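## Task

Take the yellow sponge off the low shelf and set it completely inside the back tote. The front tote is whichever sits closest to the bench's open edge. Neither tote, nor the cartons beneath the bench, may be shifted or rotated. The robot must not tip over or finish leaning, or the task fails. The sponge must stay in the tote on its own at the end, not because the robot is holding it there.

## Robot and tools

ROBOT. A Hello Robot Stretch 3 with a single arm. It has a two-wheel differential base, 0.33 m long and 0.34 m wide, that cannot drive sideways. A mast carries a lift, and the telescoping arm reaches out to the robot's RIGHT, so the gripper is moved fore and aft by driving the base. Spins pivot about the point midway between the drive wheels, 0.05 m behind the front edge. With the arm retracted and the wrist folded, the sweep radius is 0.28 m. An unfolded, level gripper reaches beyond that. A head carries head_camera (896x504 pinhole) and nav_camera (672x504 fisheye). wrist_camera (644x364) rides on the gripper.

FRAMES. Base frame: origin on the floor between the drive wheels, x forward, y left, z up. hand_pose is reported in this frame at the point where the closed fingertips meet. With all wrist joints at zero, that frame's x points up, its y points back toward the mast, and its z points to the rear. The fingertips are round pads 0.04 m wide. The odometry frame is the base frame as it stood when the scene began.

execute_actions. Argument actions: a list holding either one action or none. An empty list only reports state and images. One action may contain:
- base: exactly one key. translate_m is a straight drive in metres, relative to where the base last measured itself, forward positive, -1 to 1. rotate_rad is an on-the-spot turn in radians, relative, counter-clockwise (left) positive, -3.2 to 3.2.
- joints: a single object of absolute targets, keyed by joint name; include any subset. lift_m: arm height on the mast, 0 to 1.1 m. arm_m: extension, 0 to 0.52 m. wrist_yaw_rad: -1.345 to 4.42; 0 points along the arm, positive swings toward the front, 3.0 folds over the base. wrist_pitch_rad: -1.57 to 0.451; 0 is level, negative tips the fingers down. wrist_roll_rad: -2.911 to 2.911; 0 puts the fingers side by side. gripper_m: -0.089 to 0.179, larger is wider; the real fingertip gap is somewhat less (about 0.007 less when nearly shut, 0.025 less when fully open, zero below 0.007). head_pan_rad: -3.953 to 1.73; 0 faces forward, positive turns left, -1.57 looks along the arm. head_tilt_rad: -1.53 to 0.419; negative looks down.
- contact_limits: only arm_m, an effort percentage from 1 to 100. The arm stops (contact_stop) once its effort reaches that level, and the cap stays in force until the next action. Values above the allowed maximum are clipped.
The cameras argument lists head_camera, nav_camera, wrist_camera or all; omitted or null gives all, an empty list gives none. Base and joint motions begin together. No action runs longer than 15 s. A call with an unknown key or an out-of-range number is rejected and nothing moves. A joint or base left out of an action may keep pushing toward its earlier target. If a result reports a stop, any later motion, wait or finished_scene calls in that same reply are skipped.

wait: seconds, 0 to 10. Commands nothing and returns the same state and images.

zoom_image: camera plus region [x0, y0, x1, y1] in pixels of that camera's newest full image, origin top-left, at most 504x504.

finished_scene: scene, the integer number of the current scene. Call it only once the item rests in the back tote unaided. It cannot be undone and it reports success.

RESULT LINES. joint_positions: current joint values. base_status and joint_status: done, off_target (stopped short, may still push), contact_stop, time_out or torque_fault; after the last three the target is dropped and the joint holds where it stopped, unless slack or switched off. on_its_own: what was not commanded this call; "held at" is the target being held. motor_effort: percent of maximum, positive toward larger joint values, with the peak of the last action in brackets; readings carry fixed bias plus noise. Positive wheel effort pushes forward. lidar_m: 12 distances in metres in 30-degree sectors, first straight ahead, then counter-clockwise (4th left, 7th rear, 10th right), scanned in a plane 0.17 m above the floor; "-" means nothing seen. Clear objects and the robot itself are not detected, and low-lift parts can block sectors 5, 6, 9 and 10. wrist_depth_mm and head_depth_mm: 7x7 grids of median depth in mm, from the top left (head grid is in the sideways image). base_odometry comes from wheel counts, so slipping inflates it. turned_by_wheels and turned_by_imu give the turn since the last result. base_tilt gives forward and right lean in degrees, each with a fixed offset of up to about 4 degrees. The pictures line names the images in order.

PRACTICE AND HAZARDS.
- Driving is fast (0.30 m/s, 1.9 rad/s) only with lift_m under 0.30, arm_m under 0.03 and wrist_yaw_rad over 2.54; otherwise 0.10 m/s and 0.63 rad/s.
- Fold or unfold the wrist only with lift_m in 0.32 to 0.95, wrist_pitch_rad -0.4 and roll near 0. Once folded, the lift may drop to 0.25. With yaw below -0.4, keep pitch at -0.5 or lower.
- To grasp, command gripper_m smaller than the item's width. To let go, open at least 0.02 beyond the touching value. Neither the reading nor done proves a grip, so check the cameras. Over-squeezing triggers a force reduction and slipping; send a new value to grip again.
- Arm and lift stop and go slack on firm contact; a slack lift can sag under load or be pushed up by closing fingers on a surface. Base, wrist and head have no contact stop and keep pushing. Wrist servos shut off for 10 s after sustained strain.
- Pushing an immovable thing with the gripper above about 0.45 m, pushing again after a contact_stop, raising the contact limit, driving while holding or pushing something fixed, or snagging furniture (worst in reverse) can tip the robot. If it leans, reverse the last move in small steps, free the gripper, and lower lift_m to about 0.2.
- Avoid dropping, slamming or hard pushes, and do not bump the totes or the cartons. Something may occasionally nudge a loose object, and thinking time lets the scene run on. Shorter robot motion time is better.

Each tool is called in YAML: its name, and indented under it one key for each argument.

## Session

execute_actions:
  actions: []

Scene clock: 0.00 s.
base_odometry: x=+0.000 y=+0.000 heading=+0.000 (m, m, rad; odometry frame)
turned_by_wheels: +0.000 (rad since the last result)
turned_by_imu: +0.000 (rad since the last result)
base_tilt: forward=-2.5 right=-0.2 (deg)
lidar_m: 2.53 1.11 1.10 1.21 1.89 1.71 2.13 1.74 1.15 1.22 1.86 2.35
head_depth_mm: 1715 2631 2598 2617 2595 2614 2381 / 1791 2739 2884 2839 2853 2828 2463 / 1893 2763 3153 3034 3053 3037 2497 / 1901 2735 3275 3190 3252 3237 2504 / 1910 2721 2890 2922 2912 2884 2464 / 1923 2525 2532 2600 2594 2623 2458 / 1944 2337 2331 2334 2340 2349 2224
base_status: not commanded
joint_positions: lift_m=+0.314 arm_m=+0.001 wrist_yaw_rad=+3.026 wrist_pitch_rad=-0.407 wrist_roll_rad=+0.000 gripper_m=+0.037 head_pan_rad=+0.002 head_tilt_rad=-0.003
joint_status: not commanded
motor_effort: left_wheel=+0 right_wheel=-1 lift_m=+19 arm_m=-1 wrist_yaw_rad=+0 wrist_pitch_rad=+5 wrist_roll_rad=+0 gripper_m=+1 head_pan_rad=+0 head_tilt_rad=+2 (%)
hand_pose: x=+0.0048 y=+0.0781 z=+0.3286 quat_wxyz=(+0.183, +0.699, +0.103, +0.683) (m; base frame)
wrist_depth_mm: - - - - - - - / - - - - - - 889 / - - - - - - 948 / 827 802 841 852 863 863 867 / 661 675 703 672 689 703 715 / 558 569 - 566 576 568 581 / 481 497 - 503 479 502 504
pictures: head_camera (sideways: a quarter turn clockwise sets it upright), nav_camera (sideways: a quarter turn counterclockwise sets it upright), wrist_camera
Images, in order (width x height): head_camera 896x504, nav_camera 672x504, wrist_camera 644x364.

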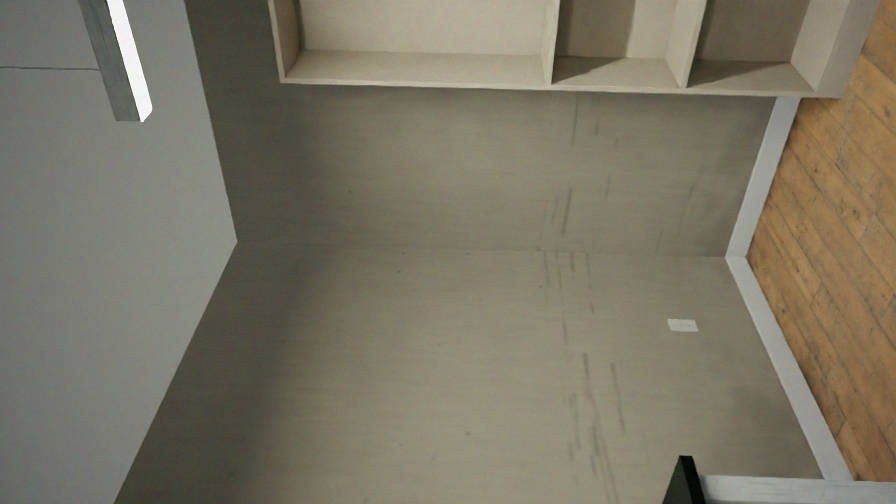

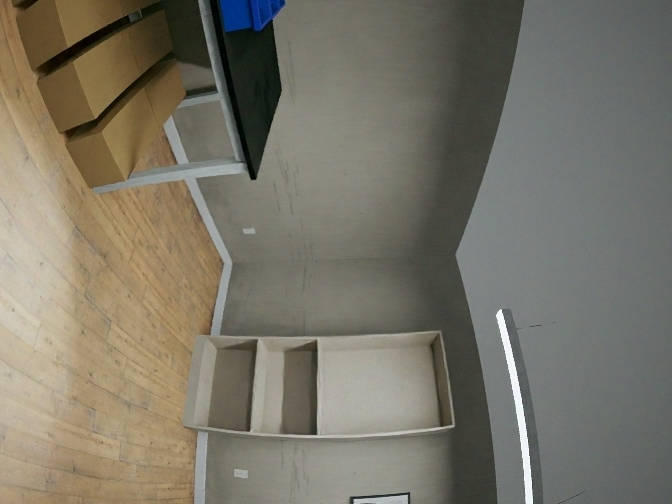

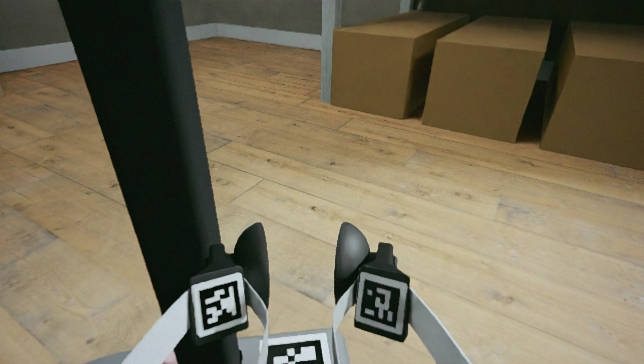

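execute_actions:
  actions:
    - {"joints": {"head_pan_rad": -3.1, "head_tilt_rad": -0.4}}
  cameras: ["head_camera", "nav_camera"]

execute_actions:
  actions:
    - {"joints": {"head_pan_rad": 1.6, "head_tilt_rad": -0.4}}
  cameras: ["head_camera", "nav_camera"]

Scene clock: 2.93 s.
base_odometry: x=+0.000 y=+0.000 heading=+0.000 (m, m, rad; odometry frame)
turned_by_wheels: +0.000 (rad since the last result)
turned_by_imu: +0.000 (rad since the last result)
base_tilt: forward=-2.6 right=-0.1 (deg)
lidar_m: 2.53 1.11 1.10 1.21 1.90 1.71 2.14 1.74 1.15 1.22 1.85 2.35
head_depth_mm: 1963 2065 2152 2252 2060 1878 1501 / 2104 2231 2365 2450 2457 1889 1511 / 2262 2401 2525 2686 2470 1861 1496 / 2271 2454 2594 2847 2475 1874 1493 / 2032 2166 2347 2473 2449 1844 1495 / 1876 1962 2123 2221 2300 1841 1476 / 1709 1809 1890 2039 2131 1829 1468
base_status: not commanded
joint_positions: lift_m=+0.314 arm_m=+0.001 wrist_yaw_rad=+3.026 wrist_pitch_rad=-0.407 wrist_roll_rad=+0.000 gripper_m=+0.037 head_pan_rad=-3.093 head_tilt_rad=-0.395
joint_status: all done
motor_effort: left_wheel=+0(0) right_wheel=-1(0) lift_m=+19(19) arm_m=-1(0) wrist_yaw_rad=+0(1) wrist_pitch_rad=+5(5) wrist_roll_rad=+0(0) gripper_m=+0(0) head_pan_rad=-5(56) head_tilt_rad=-3(27) (%)
hand_pose: x=+0.0048 y=+0.0781 z=+0.3286 quat_wxyz=(+0.183, +0.699, +0.103, +0.683) (m; base frame)
wrist_depth_mm: - - - - - - - / - - - - - - 889 / - - - - - - 943 / 825 800 846 846 851 886 869 / 673 661 714 680 712 705 704 / 557 560 - 571 573 572 581 / 485 499 - 499 480 499 502
pictures: head_camera (sideways: a quarter turn clockwise sets it upright), nav_camera (sideways: a quarter turn counterclockwise sets it upright)
Images, in order (width x height): head_camera 896x504, nav_camera 672x504.

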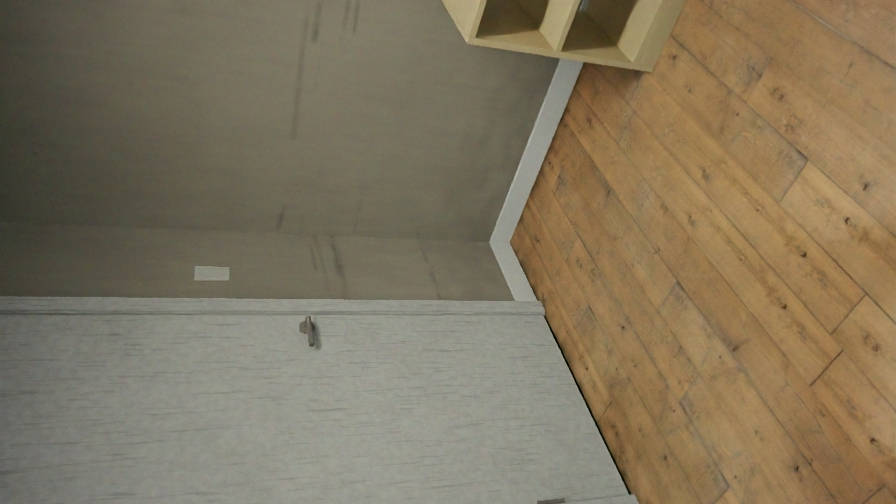

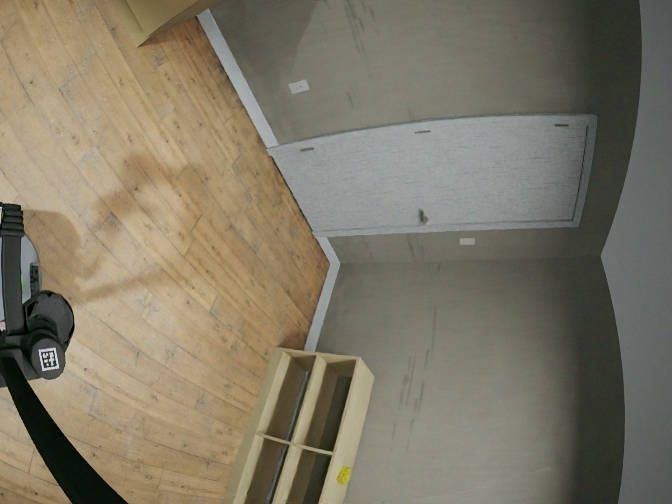

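Scene clock: 5.70 s.
base_odometry: x=+0.000 y=+0.000 heading=+0.000 (m, m, rad; odometry frame)
turned_by_wheels: +0.000 (rad since the last result)
turned_by_imu: +0.000 (rad since the last result)
base_tilt: forward=-2.5 right=-0.1 (deg)
lidar_m: 2.52 1.12 1.11 1.21 1.90 1.71 2.14 1.74 1.15 1.22 1.84 2.35
head_depth_mm: 1876 1955 2045 1330 2085 1494 1414 / 1989 2086 2203 1341 2379 1479 1458 / 2130 2240 2356 2524 2279 1618 1488 / 2305 2452 2611 2720 2460 1872 1491 / 2467 2631 2799 2956 2456 1843 1488 / 2366 2456 2617 2805 2441 1841 1479 / 2161 2260 2383 2544 2440 1833 1458
base_status: not commanded
joint_positions: lift_m=+0.314 arm_m=+0.001 wrist_yaw_rad=+3.026 wrist_pitch_rad=-0.407 wrist_roll_rad=+0.000 gripper_m=+0.037 head_pan_rad=+1.593 head_tilt_rad=-0.395
joint_status: all done
motor_effort: left_wheel=+0(0) right_wheel=+0(1) lift_m=+19(20) arm_m=-1(1) wrist_yaw_rad=+0(0) wrist_pitch_rad=+5(5) wrist_roll_rad=+0(0) gripper_m=+1(0) head_pan_rad=+5(56) head_tilt_rad=-3(1) (%)
hand_pose: x=+0.0048 y=+0.0781 z=+0.3286 quat_wxyz=(+0.183, +0.699, +0.103, +0.683) (m; base frame)
wrist_depth_mm: - - - - - - - / - - - - - - 914 / - - - - - - 943 / 814 808 836 856 855 849 864 / 663 669 713 683 691 713 705 / 555 561 - 566 592 577 595 / 490 499 - 493 486 498 500
pictures: head_camera (sideways: a quarter turn clockwise sets it upright), nav_camera (sideways: a quarter turn counterclockwise sets it upright)
Images, in order (width x height): head_camera 896x504, nav_camera 672x504.

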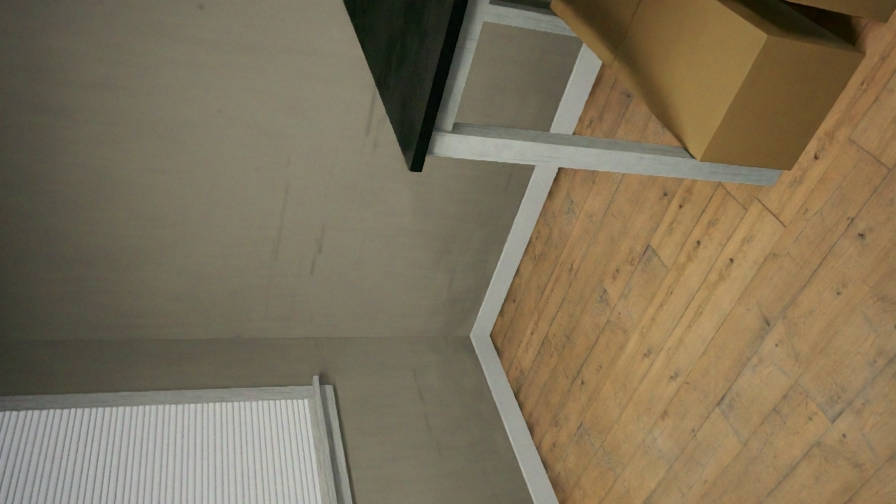

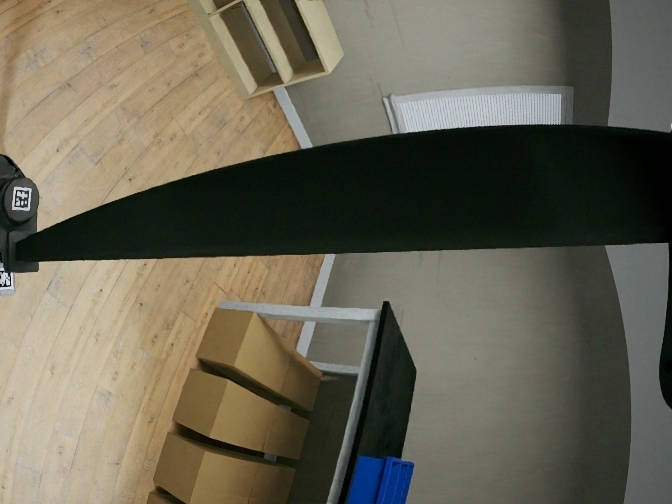

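execute_actions:
  actions:
    - {"base": {"rotate_rad": 2.5}, "joints": {"lift_m": 0.28, "head_pan_rad": 0.0, "head_tilt_rad": -0.45}}
  cameras: ["head_camera", "nav_camera"]

Scene clock: 45.60 s.
base_odometry: x=+0.000 y=+0.000 heading=+2.500 (m, m, rad; odometry frame)
turned_by_wheels: +2.500 (rad since the last result)
turned_by_imu: +2.487 (rad since the last result)
base_tilt: forward=-2.5 right=-0.2 (deg)
lidar_m: 1.71 1.85 1.77 1.15 1.17 1.62 2.36 2.58 1.14 1.11 1.16 1.77
head_depth_mm: 1793 1912 2074 2212 2245 1787 1433 / 1802 1932 2070 2084 2061 1775 1441 / 1814 1937 2084 2125 2062 1770 1420 / 1799 1947 2076 2019 2061 1762 1431 / 1816 1954 2077 2085 2057 1744 1427 / 1825 1963 2102 2082 2117 1743 1417 / 1838 1970 2143 1994 2063 1731 1416
base_status: done
joint_positions: lift_m=+0.281 arm_m=+0.001 wrist_yaw_rad=+3.026 wrist_pitch_rad=-0.408 wrist_roll_rad=+0.000 gripper_m=+0.037 head_pan_rad=+0.007 head_tilt_rad=-0.445
joint_status: all done
motor_effort: left_wheel=-2(9) right_wheel=+2(8) lift_m=+11(17) arm_m=-1(1) wrist_yaw_rad=+0(0) wrist_pitch_rad=+5(5) wrist_roll_rad=+0(0) gripper_m=+0(1) head_pan_rad=-5(57) head_tilt_rad=-2(9) (%)
hand_pose: x=+0.0048 y=+0.0780 z=+0.2956 quat_wxyz=(+0.183, +0.699, +0.103, +0.683) (m; base frame)
wrist_depth_mm: 991 - - - - - - / - - - - - - - / - - - - - - - / 768 747 777 793 781 808 806 / 613 623 659 636 638 641 661 / 527 518 - 533 540 532 533 / 461 - - - 443 463 467
pictures: head_camera (sideways: a quarter turn clockwise sets it upright), nav_camera (sideways: a quarter turn counterclockwise sets it upright)
Images, in order (width x height): head_camera 896x504, nav_camera 672x504.

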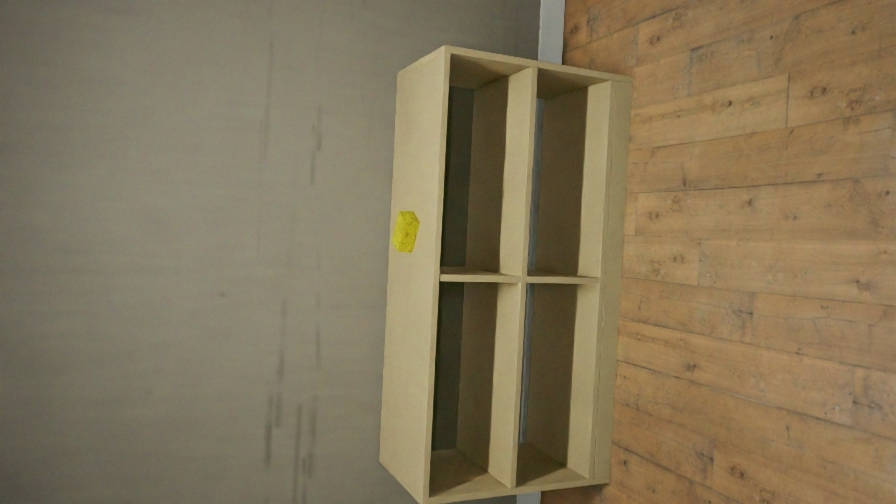

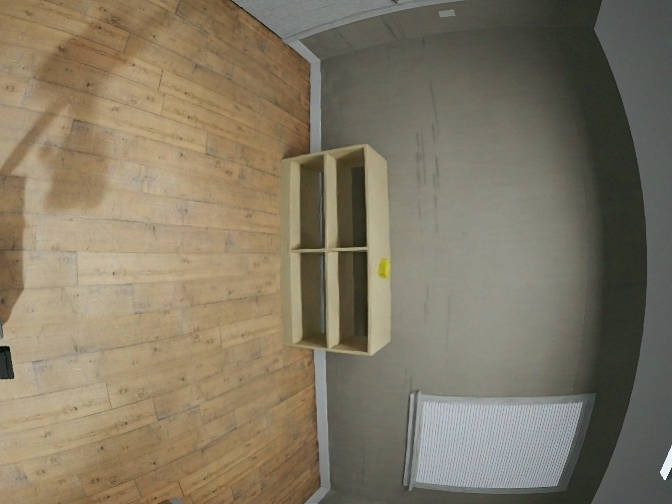

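execute_actions:
  actions:
    - {"base": {"translate_m": 1.0}, "joints": {"head_tilt_rad": -0.75}}
  cameras: ["head_camera"]

Scene clock: 55.17 s.
base_odometry: x=-0.801 y=+0.599 heading=+2.500 (m, m, rad; odometry frame)
turned_by_wheels: +0.000 (rad since the last result)
turned_by_imu: +0.003 (rad since the last result)
base_tilt: forward=-2.5 right=-0.1 (deg)
lidar_m: 0.71 0.98 1.63 1.66 1.63 1.62 3.34 1.58 1.20 1.71 1.53 0.87
head_depth_mm: 936 1051 1197 1059 1175 1339 1209 / 939 1052 1201 1055 1168 1335 1208 / 941 1054 1201 1021 1203 1335 1211 / 946 1064 1196 1039 1236 1323 1202 / 954 1073 1204 1036 1190 1319 1191 / 959 1074 1204 1036 1213 1337 1197 / 962 1075 1209 1060 1240 1339 1185
base_status: done
joint_positions: lift_m=+0.281 arm_m=+0.001 wrist_yaw_rad=+3.026 wrist_pitch_rad=-0.408 wrist_roll_rad=+0.000 gripper_m=+0.037 head_pan_rad=+0.007 head_tilt_rad=-0.741
joint_status: all done
motor_effort: left_wheel=-2(7) right_wheel=+2(6) lift_m=+10(11) arm_m=-2(1) wrist_yaw_rad=+1(0) wrist_pitch_rad=+5(5) wrist_roll_rad=+0(0) gripper_m=+0(0) head_pan_rad=-5(5) head_tilt_rad=-4(26) (%)
hand_pose: x=+0.0048 y=+0.0780 z=+0.2956 quat_wxyz=(+0.183, +0.699, +0.103, +0.683) (m; base frame)
wrist_depth_mm: - - - - - - - / - - - - - - - / - - - - - - 835 / 759 747 772 782 799 790 780 / 612 614 642 623 643 640 642 / 520 525 - 541 539 530 546 / 464 - - - 453 467 463
pictures: head_camera (sideways: a quarter turn clockwise sets it upright)
Images, in order (width x height): head_camera 896x504.

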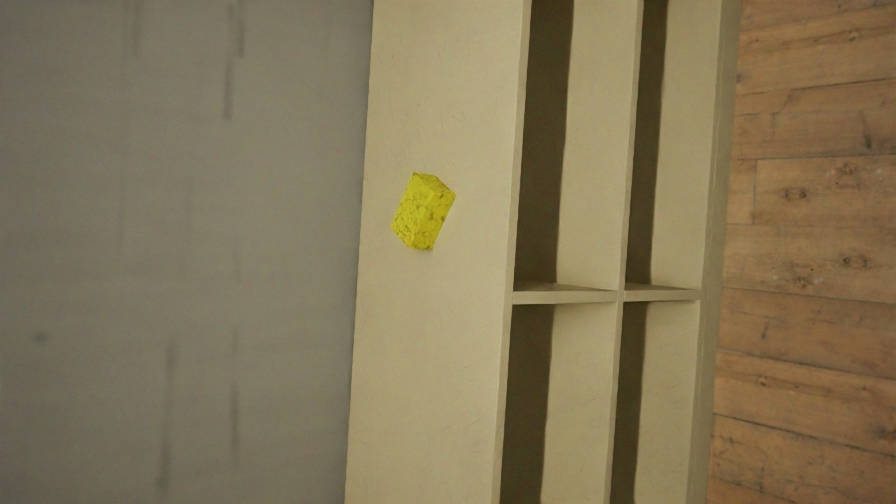

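zoom_image:
  camera: "head_camera"
  region: [340, 130, 520, 290]

Region (340, 130, 520, 290) of head_camera's 896x504 image, scaled by 2.800, with more detail than that image has.

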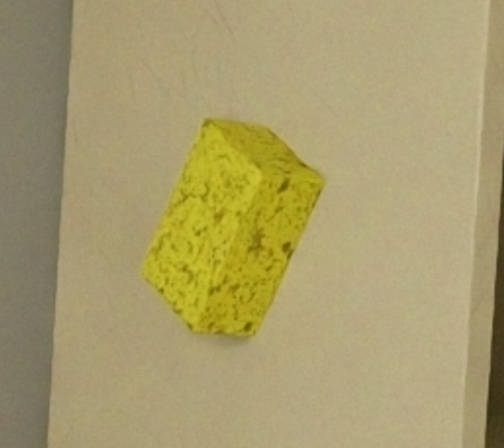

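execute_actions:
  actions:
    - {"base": {"rotate_rad": 1.03}, "joints": {"lift_m": 0.64, "gripper_m": 0.175, "head_pan_rad": -1.2, "head_tilt_rad": -0.75}}
  cameras: ["head_camera"]

execute_actions:
  actions:
    - {"base": {"translate_m": 0.4}, "joints": {"wrist_yaw_rad": 0.0, "head_pan_rad": -1.57}}

Scene clock: 69.20 s.
base_odometry: x=-0.801 y=+0.599 heading=-2.754 (m, m, rad; odometry frame)
turned_by_wheels: +1.030 (rad since the last result)
turned_by_imu: +1.025 (rad since the last result)
base_tilt: forward=-2.5 right=-0.1 (deg)
lidar_m: 1.59 1.67 1.66 1.62 3.59 1.58 1.20 1.59 1.55 0.87 0.72 0.98
head_depth_mm: 993 1122 1259 1089 1231 1360 1207 / 986 1105 1241 1087 1273 1362 1210 / 970 1092 1225 1049 1241 1363 1210 / 956 1077 1203 1043 1219 1330 1197 / 948 1065 1188 1032 1220 1326 1191 / 936 1053 1175 1034 1152 1313 1192 / 929 1037 1171 1025 1148 1309 1187
base_status: done
joint_positions: lift_m=+0.639 arm_m=+0.001 wrist_yaw_rad=+3.026 wrist_pitch_rad=-0.408 wrist_roll_rad=+0.000 gripper_m=+0.175 head_pan_rad=-1.193 head_tilt_rad=-0.741
joint_status: all done
motor_effort: left_wheel=-2(9) right_wheel=+2(7) lift_m=+27(27) arm_m=-1(0) wrist_yaw_rad=+0(0) wrist_pitch_rad=+5(5) wrist_roll_rad=+0(0) gripper_m=+1(83) head_pan_rad=-6(56) head_tilt_rad=-4(5) (%)
hand_pose: x=+0.0048 y=+0.0780 z=+0.6544 quat_wxyz=(+0.183, +0.699, +0.103, +0.683) (m; base frame)
wrist_depth_mm: - - - - - - - / - - - - - - - / - - - - - - - / - - - - - - - / - - - - - - - / - 940 979 981 - - - / - 827 867 839 839 843 -
pictures: head_camera (sideways: a quarter turn clockwise sets it upright)
Images, in order (width x height): head_camera 896x504.

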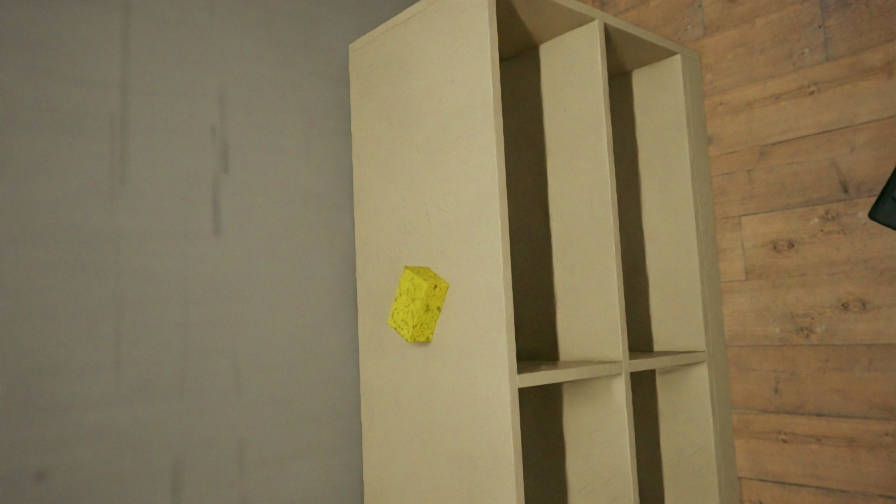

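Scene clock: 74.40 s.
base_odometry: x=-1.171 y=+0.447 heading=-2.754 (m, m, rad; odometry frame)
turned_by_wheels: +0.000 (rad since the last result)
turned_by_imu: +0.001 (rad since the last result)
base_tilt: forward=-2.5 right=-0.2 (deg)
lidar_m: 1.32 1.33 1.41 1.58 2.97 2.06 1.59 2.37 1.00 0.58 0.92 0.61
head_depth_mm: 1053 1200 1374 1090 1302 1401 1210 / 989 1133 1264 1052 1229 1366 1209 / 938 1062 1202 1053 1139 1306 1210 / 891 1001 1141 986 930 1230 - / 848 952 1075 1043 898 1053 1174 / 808 902 1014 1027 853 1031 1148 / 775 858 959 1023 844 978 1114
base_status: done
joint_positions: lift_m=+0.639 arm_m=+0.001 wrist_yaw_rad=+0.003 wrist_pitch_rad=-0.408 wrist_roll_rad=+0.000 gripper_m=+0.175 head_pan_rad=-1.563 head_tilt_rad=-0.741
joint_status: all done
motor_effort: left_wheel=-3(3) right_wheel=+2(4) lift_m=+26(27) arm_m=+0(1) wrist_yaw_rad=-3(3) wrist_pitch_rad=+5(5) wrist_roll_rad=+0(0) gripper_m=+1(1) head_pan_rad=-6(40) head_tilt_rad=-5(3) (%)
hand_pose: x=-0.0210 y=-0.3718 z=+0.6544 quat_wxyz=(+0.693, +0.144, -0.692, -0.143) (m; base frame)
wrist_depth_mm: 531 584 650 766 870 - - / 545 586 584 504 615 633 - / 389 399 403 425 885 758 - / 298 327 449 799 817 778 - / 637 648 607 649 657 869 - / - 530 538 572 897 895 - / - 460 494 752 818 837 -
pictures: head_camera (sideways: a quarter turn clockwise sets it upright), nav_camera (sideways: a quarter turn counterclockwise sets it upright), wrist_camera
Images, in order (width x height): head_camera 896x504, nav_camera 672x504, wrist_camera 644x364.

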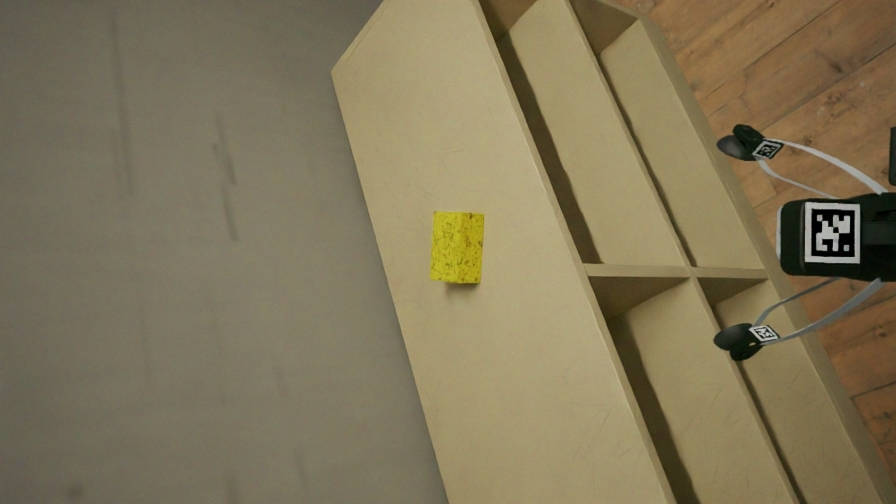

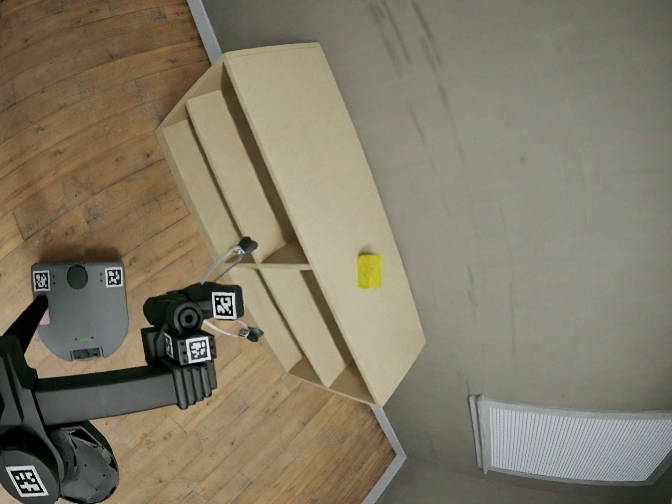

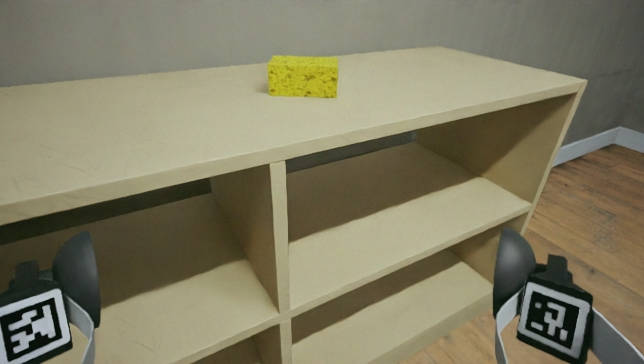

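execute_actions:
  actions:
    - {"joints": {"wrist_pitch_rad": -0.2, "lift_m": 0.63, "arm_m": 0.2}}
  cameras: ["head_camera", "wrist_camera"]

Scene clock: 78.33 s.
base_odometry: x=-1.171 y=+0.447 heading=-2.754 (m, m, rad; odometry frame)
turned_by_wheels: +0.000 (rad since the last result)
turned_by_imu: +0.000 (rad since the last result)
base_tilt: forward=-2.5 right=-0.1 (deg)
lidar_m: 1.32 1.33 1.40 1.58 2.97 2.07 1.60 2.37 1.00 0.58 0.92 0.61
head_depth_mm: 1038 1211 1379 1094 1305 1391 1213 / 989 1131 1258 1057 1232 - - / 936 1058 1195 1050 1168 - 1208 / 892 1005 1145 979 903 1165 1195 / 843 951 1080 1038 901 1052 1180 / 808 897 1020 1035 849 1024 1146 / 771 857 961 1029 849 982 1114
base_status: not commanded
joint_positions: lift_m=+0.631 arm_m=+0.200 wrist_yaw_rad=+0.001 wrist_pitch_rad=-0.223 wrist_roll_rad=+0.000 gripper_m=+0.175 head_pan_rad=-1.563 head_tilt_rad=-0.741
joint_status: all done
motor_effort: left_wheel=-3(3) right_wheel=+2(2) lift_m=+11(24) arm_m=+3(2) wrist_yaw_rad=-1(3) wrist_pitch_rad=+8(7) wrist_roll_rad=+0(0) gripper_m=+0(1) head_pan_rad=-5(5) head_tilt_rad=-4(5) (%)
hand_pose: x=-0.0212 y=-0.5892 z=+0.6891 quat_wxyz=(+0.703, +0.079, -0.702, -0.079) (m; base frame)
wrist_depth_mm: 403 443 496 574 659 782 934 / 425 457 525 595 701 857 - / 432 481 542 631 706 895 - / 441 471 444 377 486 493 491 / 346 335 342 339 349 363 400 / - 267 266 269 269 296 555 / - 220 219 226 542 564 -
pictures: head_camera (sideways: a quarter turn clockwise sets it upright), wrist_camera
Images, in order (width x height): head_camera 896x504, wrist_camera 644x364.

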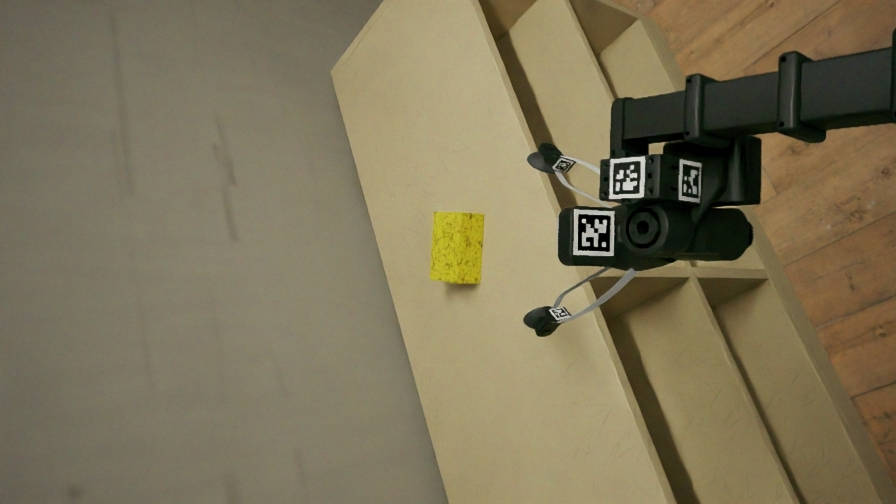

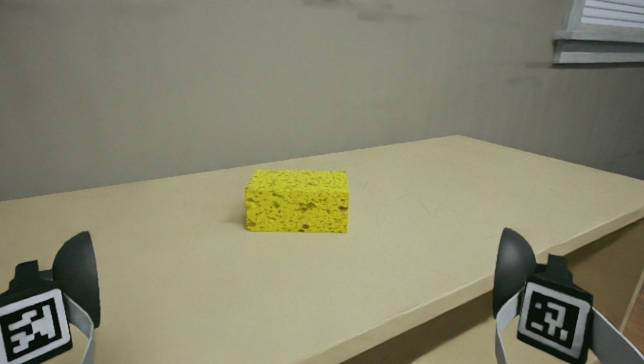

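execute_actions:
  actions:
    - {"joints": {"lift_m": 0.582, "arm_m": 0.25}}
  cameras: []

execute_actions:
  actions:
    - {"joints": {"arm_m": 0.37}}
  cameras: ["head_camera", "wrist_camera"]

Scene clock: 80.70 s.
base_odometry: x=-1.171 y=+0.447 heading=-2.754 (m, m, rad; odometry frame)
turned_by_wheels: +0.000 (rad since the last result)
turned_by_imu: +0.000 (rad since the last result)
base_tilt: forward=-2.6 right=-0.1 (deg)
lidar_m: 1.32 1.33 1.41 1.57 2.99 2.06 1.59 2.38 1.00 0.58 0.91 0.61
head_depth_mm: 1048 1198 1373 1095 1306 1393 1208 / 999 1127 1261 1053 1238 1369 - / 935 1061 1202 1042 1169 1303 1200 / 887 1003 1141 987 905 1223 1207 / 845 948 1077 1041 898 1056 1167 / 806 900 1016 1031 854 1026 1145 / 773 857 960 1019 847 985 1114
base_status: not commanded
joint_positions: lift_m=+0.583 arm_m=+0.250 wrist_yaw_rad=+0.001 wrist_pitch_rad=-0.223 wrist_roll_rad=+0.000 gripper_m=+0.175 head_pan_rad=-1.563 head_tilt_rad=-0.741
joint_status: all done
motor_effort: left_wheel=-3(3) right_wheel=+2(2) lift_m=+10(10) arm_m=+3(3) wrist_yaw_rad=-1(2) wrist_pitch_rad=+8(8) wrist_roll_rad=+0(0) gripper_m=+0(0) head_pan_rad=-4(5) head_tilt_rad=-4(4) (%)
hand_pose: x=-0.0212 y=-0.6393 z=+0.6411 quat_wxyz=(+0.703, +0.079, -0.702, -0.079) (m; base frame)
wrist_depth_mm: 375 407 456 518 613 737 887 / 380 426 478 555 633 763 979 / 396 440 489 542 571 593 - / 334 334 294 274 348 356 358 / 255 243 244 248 250 259 277 / - 190 192 192 195 201 531 / - 157 157 159 179 497 -
pictures: none
No camera images: the call's "cameras" was empty. Leave "cameras" out to get every camera's image.

Scene clock: 82.83 s.
base_odometry: x=-1.171 y=+0.447 heading=-2.754 (m, m, rad; odometry frame)
turned_by_wheels: +0.000 (rad since the last result)
turned_by_imu: +0.000 (rad since the last result)
base_tilt: forward=-2.5 right=-0.2 (deg)
lidar_m: 1.32 1.33 1.40 1.58 2.96 2.07 1.59 2.38 1.00 0.58 0.91 0.61
head_depth_mm: 1049 1205 1377 1089 1302 1400 1207 / 987 1129 1254 1051 1233 1389 - / 935 1061 1200 1079 - 1297 1201 / 889 1005 1148 1077 913 1229 1200 / 847 952 1077 1039 901 1055 1176 / 811 902 1018 1036 851 1021 1148 / 774 858 961 1023 848 984 1117
base_status: not commanded
joint_positions: lift_m=+0.583 arm_m=+0.370 wrist_yaw_rad=+0.001 wrist_pitch_rad=-0.223 wrist_roll_rad=+0.000 gripper_m=+0.175 head_pan_rad=-1.563 head_tilt_rad=-0.741
joint_status: all done
motor_effort: left_wheel=-3(3) right_wheel=+2(2) lift_m=+10(10) arm_m=+2(3) wrist_yaw_rad=-1(1) wrist_pitch_rad=+8(8) wrist_roll_rad=+0(0) gripper_m=+0(0) head_pan_rad=-5(4) head_tilt_rad=-4(4) (%)
hand_pose: x=-0.0212 y=-0.7593 z=+0.6411 quat_wxyz=(+0.703, +0.079, -0.702, -0.079) (m; base frame)
wrist_depth_mm: 291 319 364 413 483 577 678 / 301 334 375 434 513 624 773 / 313 349 394 456 506 610 806 / 322 336 340 343 347 347 357 / 253 242 158 158 237 260 251 / - 189 166 163 186 195 196 / - 157 156 158 158 157 -
pictures: head_camera (sideways: a quarter turn clockwise sets it upright), wrist_camera
Images, in order (width x height): head_camera 896x504, wrist_camera 644x364.

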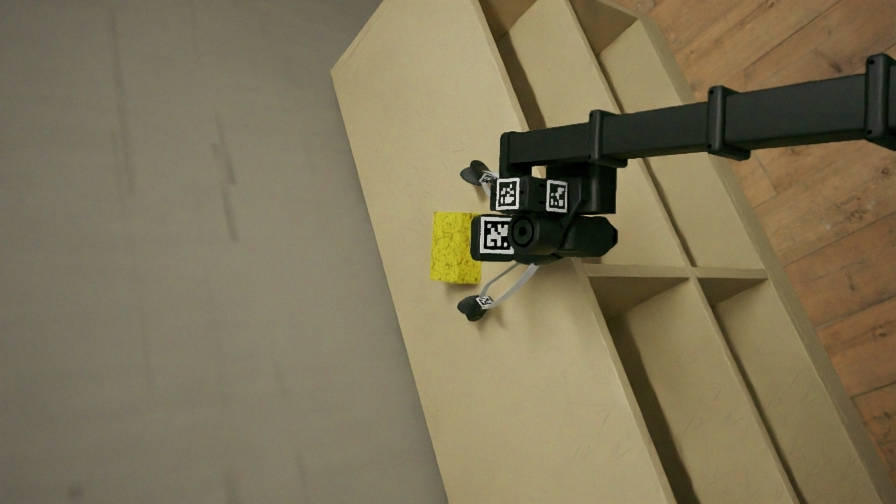

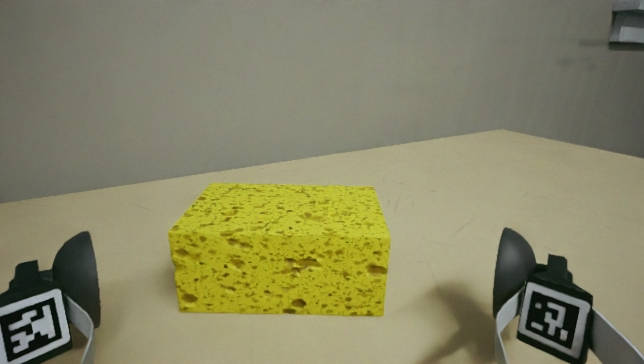

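execute_actions:
  actions:
    - {"joints": {"arm_m": 0.385}}
  cameras: []

execute_actions:
  actions:
    - {"joints": {"gripper_m": 0.07}}
  cameras: ["head_camera", "wrist_camera"]

Scene clock: 84.77 s.
base_odometry: x=-1.171 y=+0.447 heading=-2.754 (m, m, rad; odometry frame)
turned_by_wheels: +0.000 (rad since the last result)
turned_by_imu: +0.000 (rad since the last result)
base_tilt: forward=-2.6 right=-0.1 (deg)
lidar_m: 1.32 1.33 1.41 1.58 2.98 2.07 1.59 2.38 1.00 0.58 0.92 0.61
head_depth_mm: 1050 1208 1369 1093 1320 1402 1211 / 984 1127 1253 1058 1234 1379 - / 937 1057 1201 1082 - 1303 1200 / 892 1005 1137 1085 913 1228 1193 / 847 946 1078 1038 899 1058 1175 / 808 906 1012 1036 856 1025 1147 / 775 856 962 1030 846 979 1114
base_status: not commanded
joint_positions: lift_m=+0.583 arm_m=+0.385 wrist_yaw_rad=+0.001 wrist_pitch_rad=-0.223 wrist_roll_rad=+0.000 gripper_m=+0.175 head_pan_rad=-1.563 head_tilt_rad=-0.741
joint_status: all done
motor_effort: left_wheel=-3(3) right_wheel=+2(2) lift_m=+10(10) arm_m=+3(3) wrist_yaw_rad=-1(1) wrist_pitch_rad=+8(8) wrist_roll_rad=+0(0) gripper_m=+0(0) head_pan_rad=-6(5) head_tilt_rad=-4(5) (%)
hand_pose: x=-0.0212 y=-0.7743 z=+0.6411 quat_wxyz=(+0.703, +0.079, -0.702, -0.079) (m; base frame)
wrist_depth_mm: 281 310 348 397 458 552 677 / 289 319 363 416 495 601 759 / 301 335 376 446 518 583 811 / 308 332 337 343 349 354 354 / 256 243 154 156 235 258 252 / - 182 147 146 186 195 197 / - 156 153 152 154 157 -
pictures: none
No camera images: the call's "cameras" was empty. Leave "cameras" out to get every camera's image.

Scene clock: 86.30 s.
base_odometry: x=-1.171 y=+0.447 heading=-2.754 (m, m, rad; odometry frame)
turned_by_wheels: +0.000 (rad since the last result)
turned_by_imu: +0.000 (rad since the last result)
base_tilt: forward=-2.4 right=-0.1 (deg)
lidar_m: 1.32 1.33 1.41 1.58 2.98 2.06 1.59 2.37 1.00 0.58 0.91 0.61
head_depth_mm: 1044 1200 1370 1097 1306 1399 1208 / 986 1135 1257 1061 1235 1389 - / 937 1063 1202 1079 - 1306 1207 / 884 1001 1146 1075 920 1236 1204 / 844 945 1072 1037 900 1054 1182 / 809 901 1017 1031 853 1032 1147 / 770 853 956 1027 846 975 1120
base_status: not commanded
joint_positions: lift_m=+0.583 arm_m=+0.385 wrist_yaw_rad=+0.001 wrist_pitch_rad=-0.223 wrist_roll_rad=+0.000 gripper_m=+0.071 head_pan_rad=-1.563 head_tilt_rad=-0.741
joint_status: all done
motor_effort: left_wheel=-3(3) right_wheel=+2(2) lift_m=+10(10) arm_m=+2(2) wrist_yaw_rad=-2(1) wrist_pitch_rad=+8(8) wrist_roll_rad=+0(0) gripper_m=-13(84) head_pan_rad=-4(5) head_tilt_rad=-4(4) (%)
hand_pose: x=-0.0212 y=-0.7743 z=+0.6412 quat_wxyz=(+0.703, +0.079, -0.702, -0.078) (m; base frame)
wrist_depth_mm: 283 309 348 393 470 553 693 / 289 323 363 421 493 594 734 / 302 335 381 438 510 577 818 / 308 336 341 343 349 354 355 / 241 256 153 155 170 252 253 / 188 - 150 151 152 201 196 / - 151 156 157 157 157 161
pictures: head_camera (sideways: a quarter turn clockwise sets it upright), wrist_camera
Images, in order (width x height): head_camera 896x504, wrist_camera 644x364.

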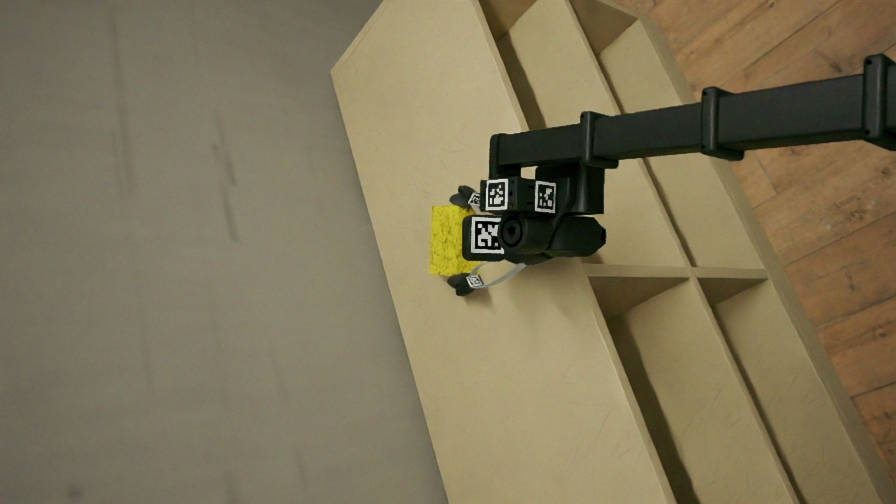

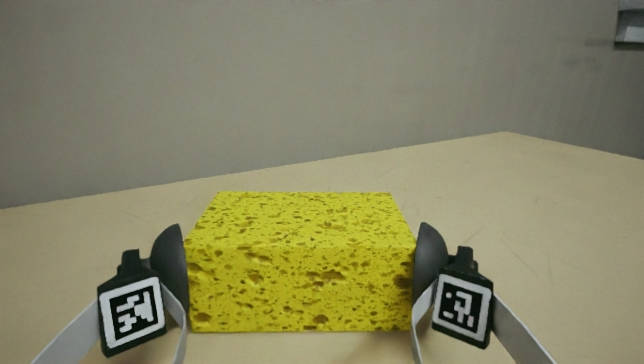

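execute_actions:
  actions:
    - {"joints": {"gripper_m": 0.052}}
  cameras: []

execute_actions:
  actions:
    - {"joints": {"lift_m": 0.68}}
  cameras: ["wrist_camera"]

Scene clock: 88.37 s.
base_odometry: x=-1.171 y=+0.447 heading=-2.754 (m, m, rad; odometry frame)
turned_by_wheels: +0.000 (rad since the last result)
turned_by_imu: +0.000 (rad since the last result)
base_tilt: forward=-2.5 right=-0.1 (deg)
lidar_m: 1.32 1.33 1.41 1.57 2.97 2.07 1.59 2.38 1.00 0.58 0.91 0.61
head_depth_mm: 1047 1205 1389 1089 1308 1402 1208 / 983 1128 1256 1052 1236 1379 - / 935 1058 1196 1080 - 1302 1201 / 888 997 1144 1071 922 1233 1194 / 849 955 1081 1040 898 1046 1179 / 812 899 1015 1027 850 1022 1147 / 775 856 963 1024 843 978 1118
base_status: not commanded
joint_positions: lift_m=+0.583 arm_m=+0.385 wrist_yaw_rad=+0.001 wrist_pitch_rad=-0.222 wrist_roll_rad=+0.000 gripper_m=+0.053 head_pan_rad=-1.563 head_tilt_rad=-0.741
joint_status: all done
motor_effort: left_wheel=-2(3) right_wheel=+2(2) lift_m=+10(10) arm_m=+3(2) wrist_yaw_rad=-2(1) wrist_pitch_rad=+8(8) wrist_roll_rad=+0(0) gripper_m=-18(83) head_pan_rad=-4(5) head_tilt_rad=-4(4) (%)
hand_pose: x=-0.0212 y=-0.7743 z=+0.6413 quat_wxyz=(+0.703, +0.079, -0.702, -0.078) (m; base frame)
wrist_depth_mm: 281 309 348 397 459 556 680 / 291 324 362 419 492 590 753 / 302 333 381 445 505 586 819 / 310 335 335 344 346 355 355 / 240 257 152 154 175 248 251 / 189 - 150 150 151 195 197 / - 151 155 156 157 157 161
pictures: none
No camera images: the call's "cameras" was empty. Leave "cameras" out to get every camera's image.

Scene clock: 90.10 s.
base_odometry: x=-1.171 y=+0.447 heading=-2.754 (m, m, rad; odometry frame)
turned_by_wheels: +0.000 (rad since the last result)
turned_by_imu: +0.000 (rad since the last result)
base_tilt: forward=-2.5 right=-0.2 (deg)
lidar_m: 1.32 1.33 1.41 1.57 2.96 2.06 1.59 2.37 1.00 0.58 0.92 0.61
head_depth_mm: 1046 1204 1373 1097 1302 1399 1245 / 985 1132 1259 1088 - - 1219 / 939 1064 1196 - 1163 1299 1210 / 889 1000 1141 983 922 1232 1198 / 850 945 1078 1043 902 1052 1171 / 809 901 1016 1033 852 1024 1149 / 776 859 961 1029 846 981 1114
base_status: not commanded
joint_positions: lift_m=+0.679 arm_m=+0.385 wrist_yaw_rad=+0.001 wrist_pitch_rad=-0.222 wrist_roll_rad=+0.000 gripper_m=+0.053 head_pan_rad=-1.563 head_tilt_rad=-0.741
joint_status: all done
motor_effort: left_wheel=-3(3) right_wheel=+2(2) lift_m=+27(29) arm_m=+2(3) wrist_yaw_rad=-1(1) wrist_pitch_rad=+8(8) wrist_roll_rad=+0(0) gripper_m=-18(18) head_pan_rad=-4(5) head_tilt_rad=-4(4) (%)
hand_pose: x=-0.0212 y=-0.7743 z=+0.7382 quat_wxyz=(+0.703, +0.079, -0.702, -0.078) (m; base frame)
wrist_depth_mm: 284 310 351 397 459 553 690 / 290 321 362 420 484 598 724 / 301 336 381 437 525 642 840 / 317 348 398 457 549 665 942 / 329 359 154 155 176 452 449 / 333 - 150 151 151 355 357 / 288 271 262 263 272 278 289
pictures: wrist_camera
Images, in order (width x height): wrist_camera 644x364.

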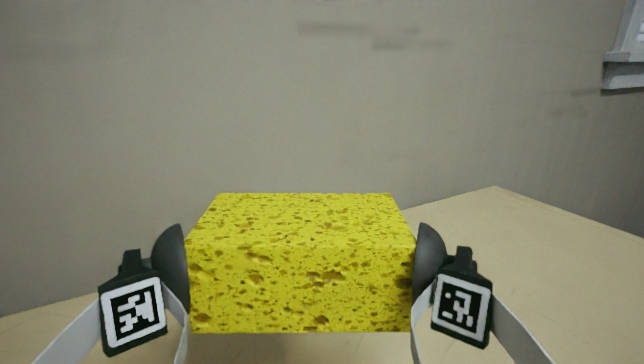

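execute_actions:
  actions:
    - {"joints": {"arm_m": 0.0, "lift_m": 0.75, "head_pan_rad": -3.3, "head_tilt_rad": -0.2}}
  cameras: ["head_camera", "nav_camera"]

Scene clock: 100.33 s.
base_odometry: x=-1.171 y=+0.447 heading=-2.754 (m, m, rad; odometry frame)
turned_by_wheels: +0.000 (rad since the last result)
turned_by_imu: +0.000 (rad since the last result)
base_tilt: forward=-2.6 right=-0.1 (deg)
lidar_m: 1.32 1.33 1.41 1.58 2.97 2.07 1.59 2.38 1.00 0.58 0.92 0.61
head_depth_mm: 2921 3724 3934 - 3731 2466 1815 / 3007 3437 3605 3641 3490 2408 1817 / 2937 3199 3288 3250 3366 2244 1804 / 2806 2928 2991 1980 2902 2118 1810 / 2574 2725 2764 2100 2810 1989 1801 / 2416 2467 2566 2136 2645 1903 1742 / 2255 2336 2414 2101 1619 1725 1690
base_status: not commanded
joint_positions: lift_m=+0.749 arm_m=+0.001 wrist_yaw_rad=+0.001 wrist_pitch_rad=-0.222 wrist_roll_rad=+0.000 gripper_m=+0.053 head_pan_rad=-3.293 head_tilt_rad=-0.211
joint_status: all done
joint sent to its limit — the command would take arm_m past its lower limit, so that joint was sent only as far as its limit.
motor_effort: left_wheel=-2(3) right_wheel=+2(2) lift_m=+27(27) arm_m=-3(4) wrist_yaw_rad=+0(1) wrist_pitch_rad=+8(8) wrist_roll_rad=+0(0) gripper_m=-18(18) head_pan_rad=-5(56) head_tilt_rad=+5(34) (%)
hand_pose: x=-0.0213 y=-0.3910 z=+0.8082 quat_wxyz=(+0.703, +0.079, -0.702, -0.078) (m; base frame)
wrist_depth_mm: 531 585 675 762 865 - - / 544 609 680 782 939 - - / 572 626 712 835 998 - - / 590 655 737 820 838 - - / 569 600 153 155 176 682 - / 455 - 149 151 152 825 - / 387 360 383 659 696 940 -
pictures: head_camera (sideways: a quarter turn clockwise sets it upright), nav_camera (sideways: a quarter turn counterclockwise sets it upright)
Images, in order (width x height): head_camera 896x504, nav_camera 672x504.

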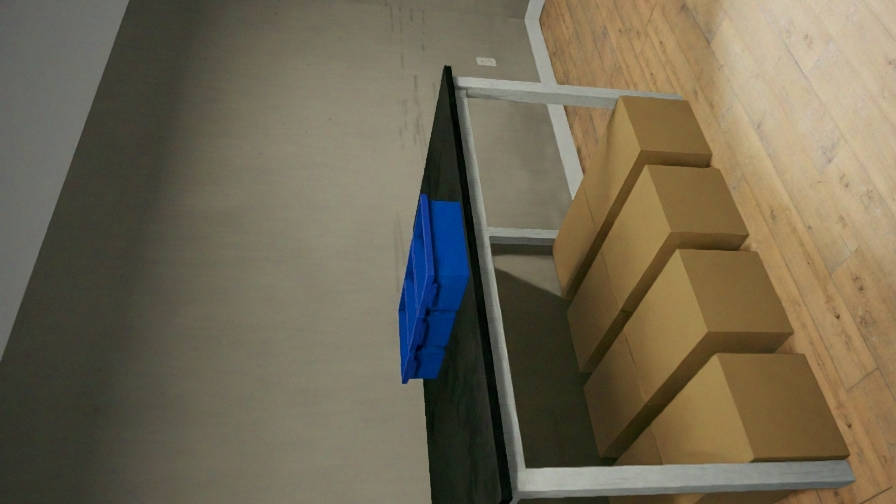

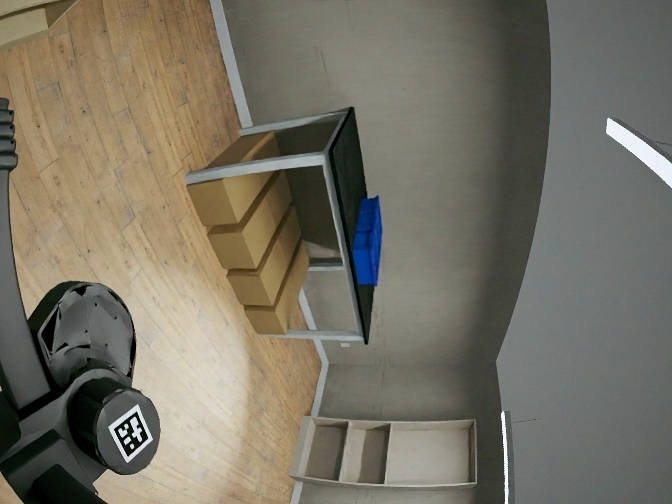

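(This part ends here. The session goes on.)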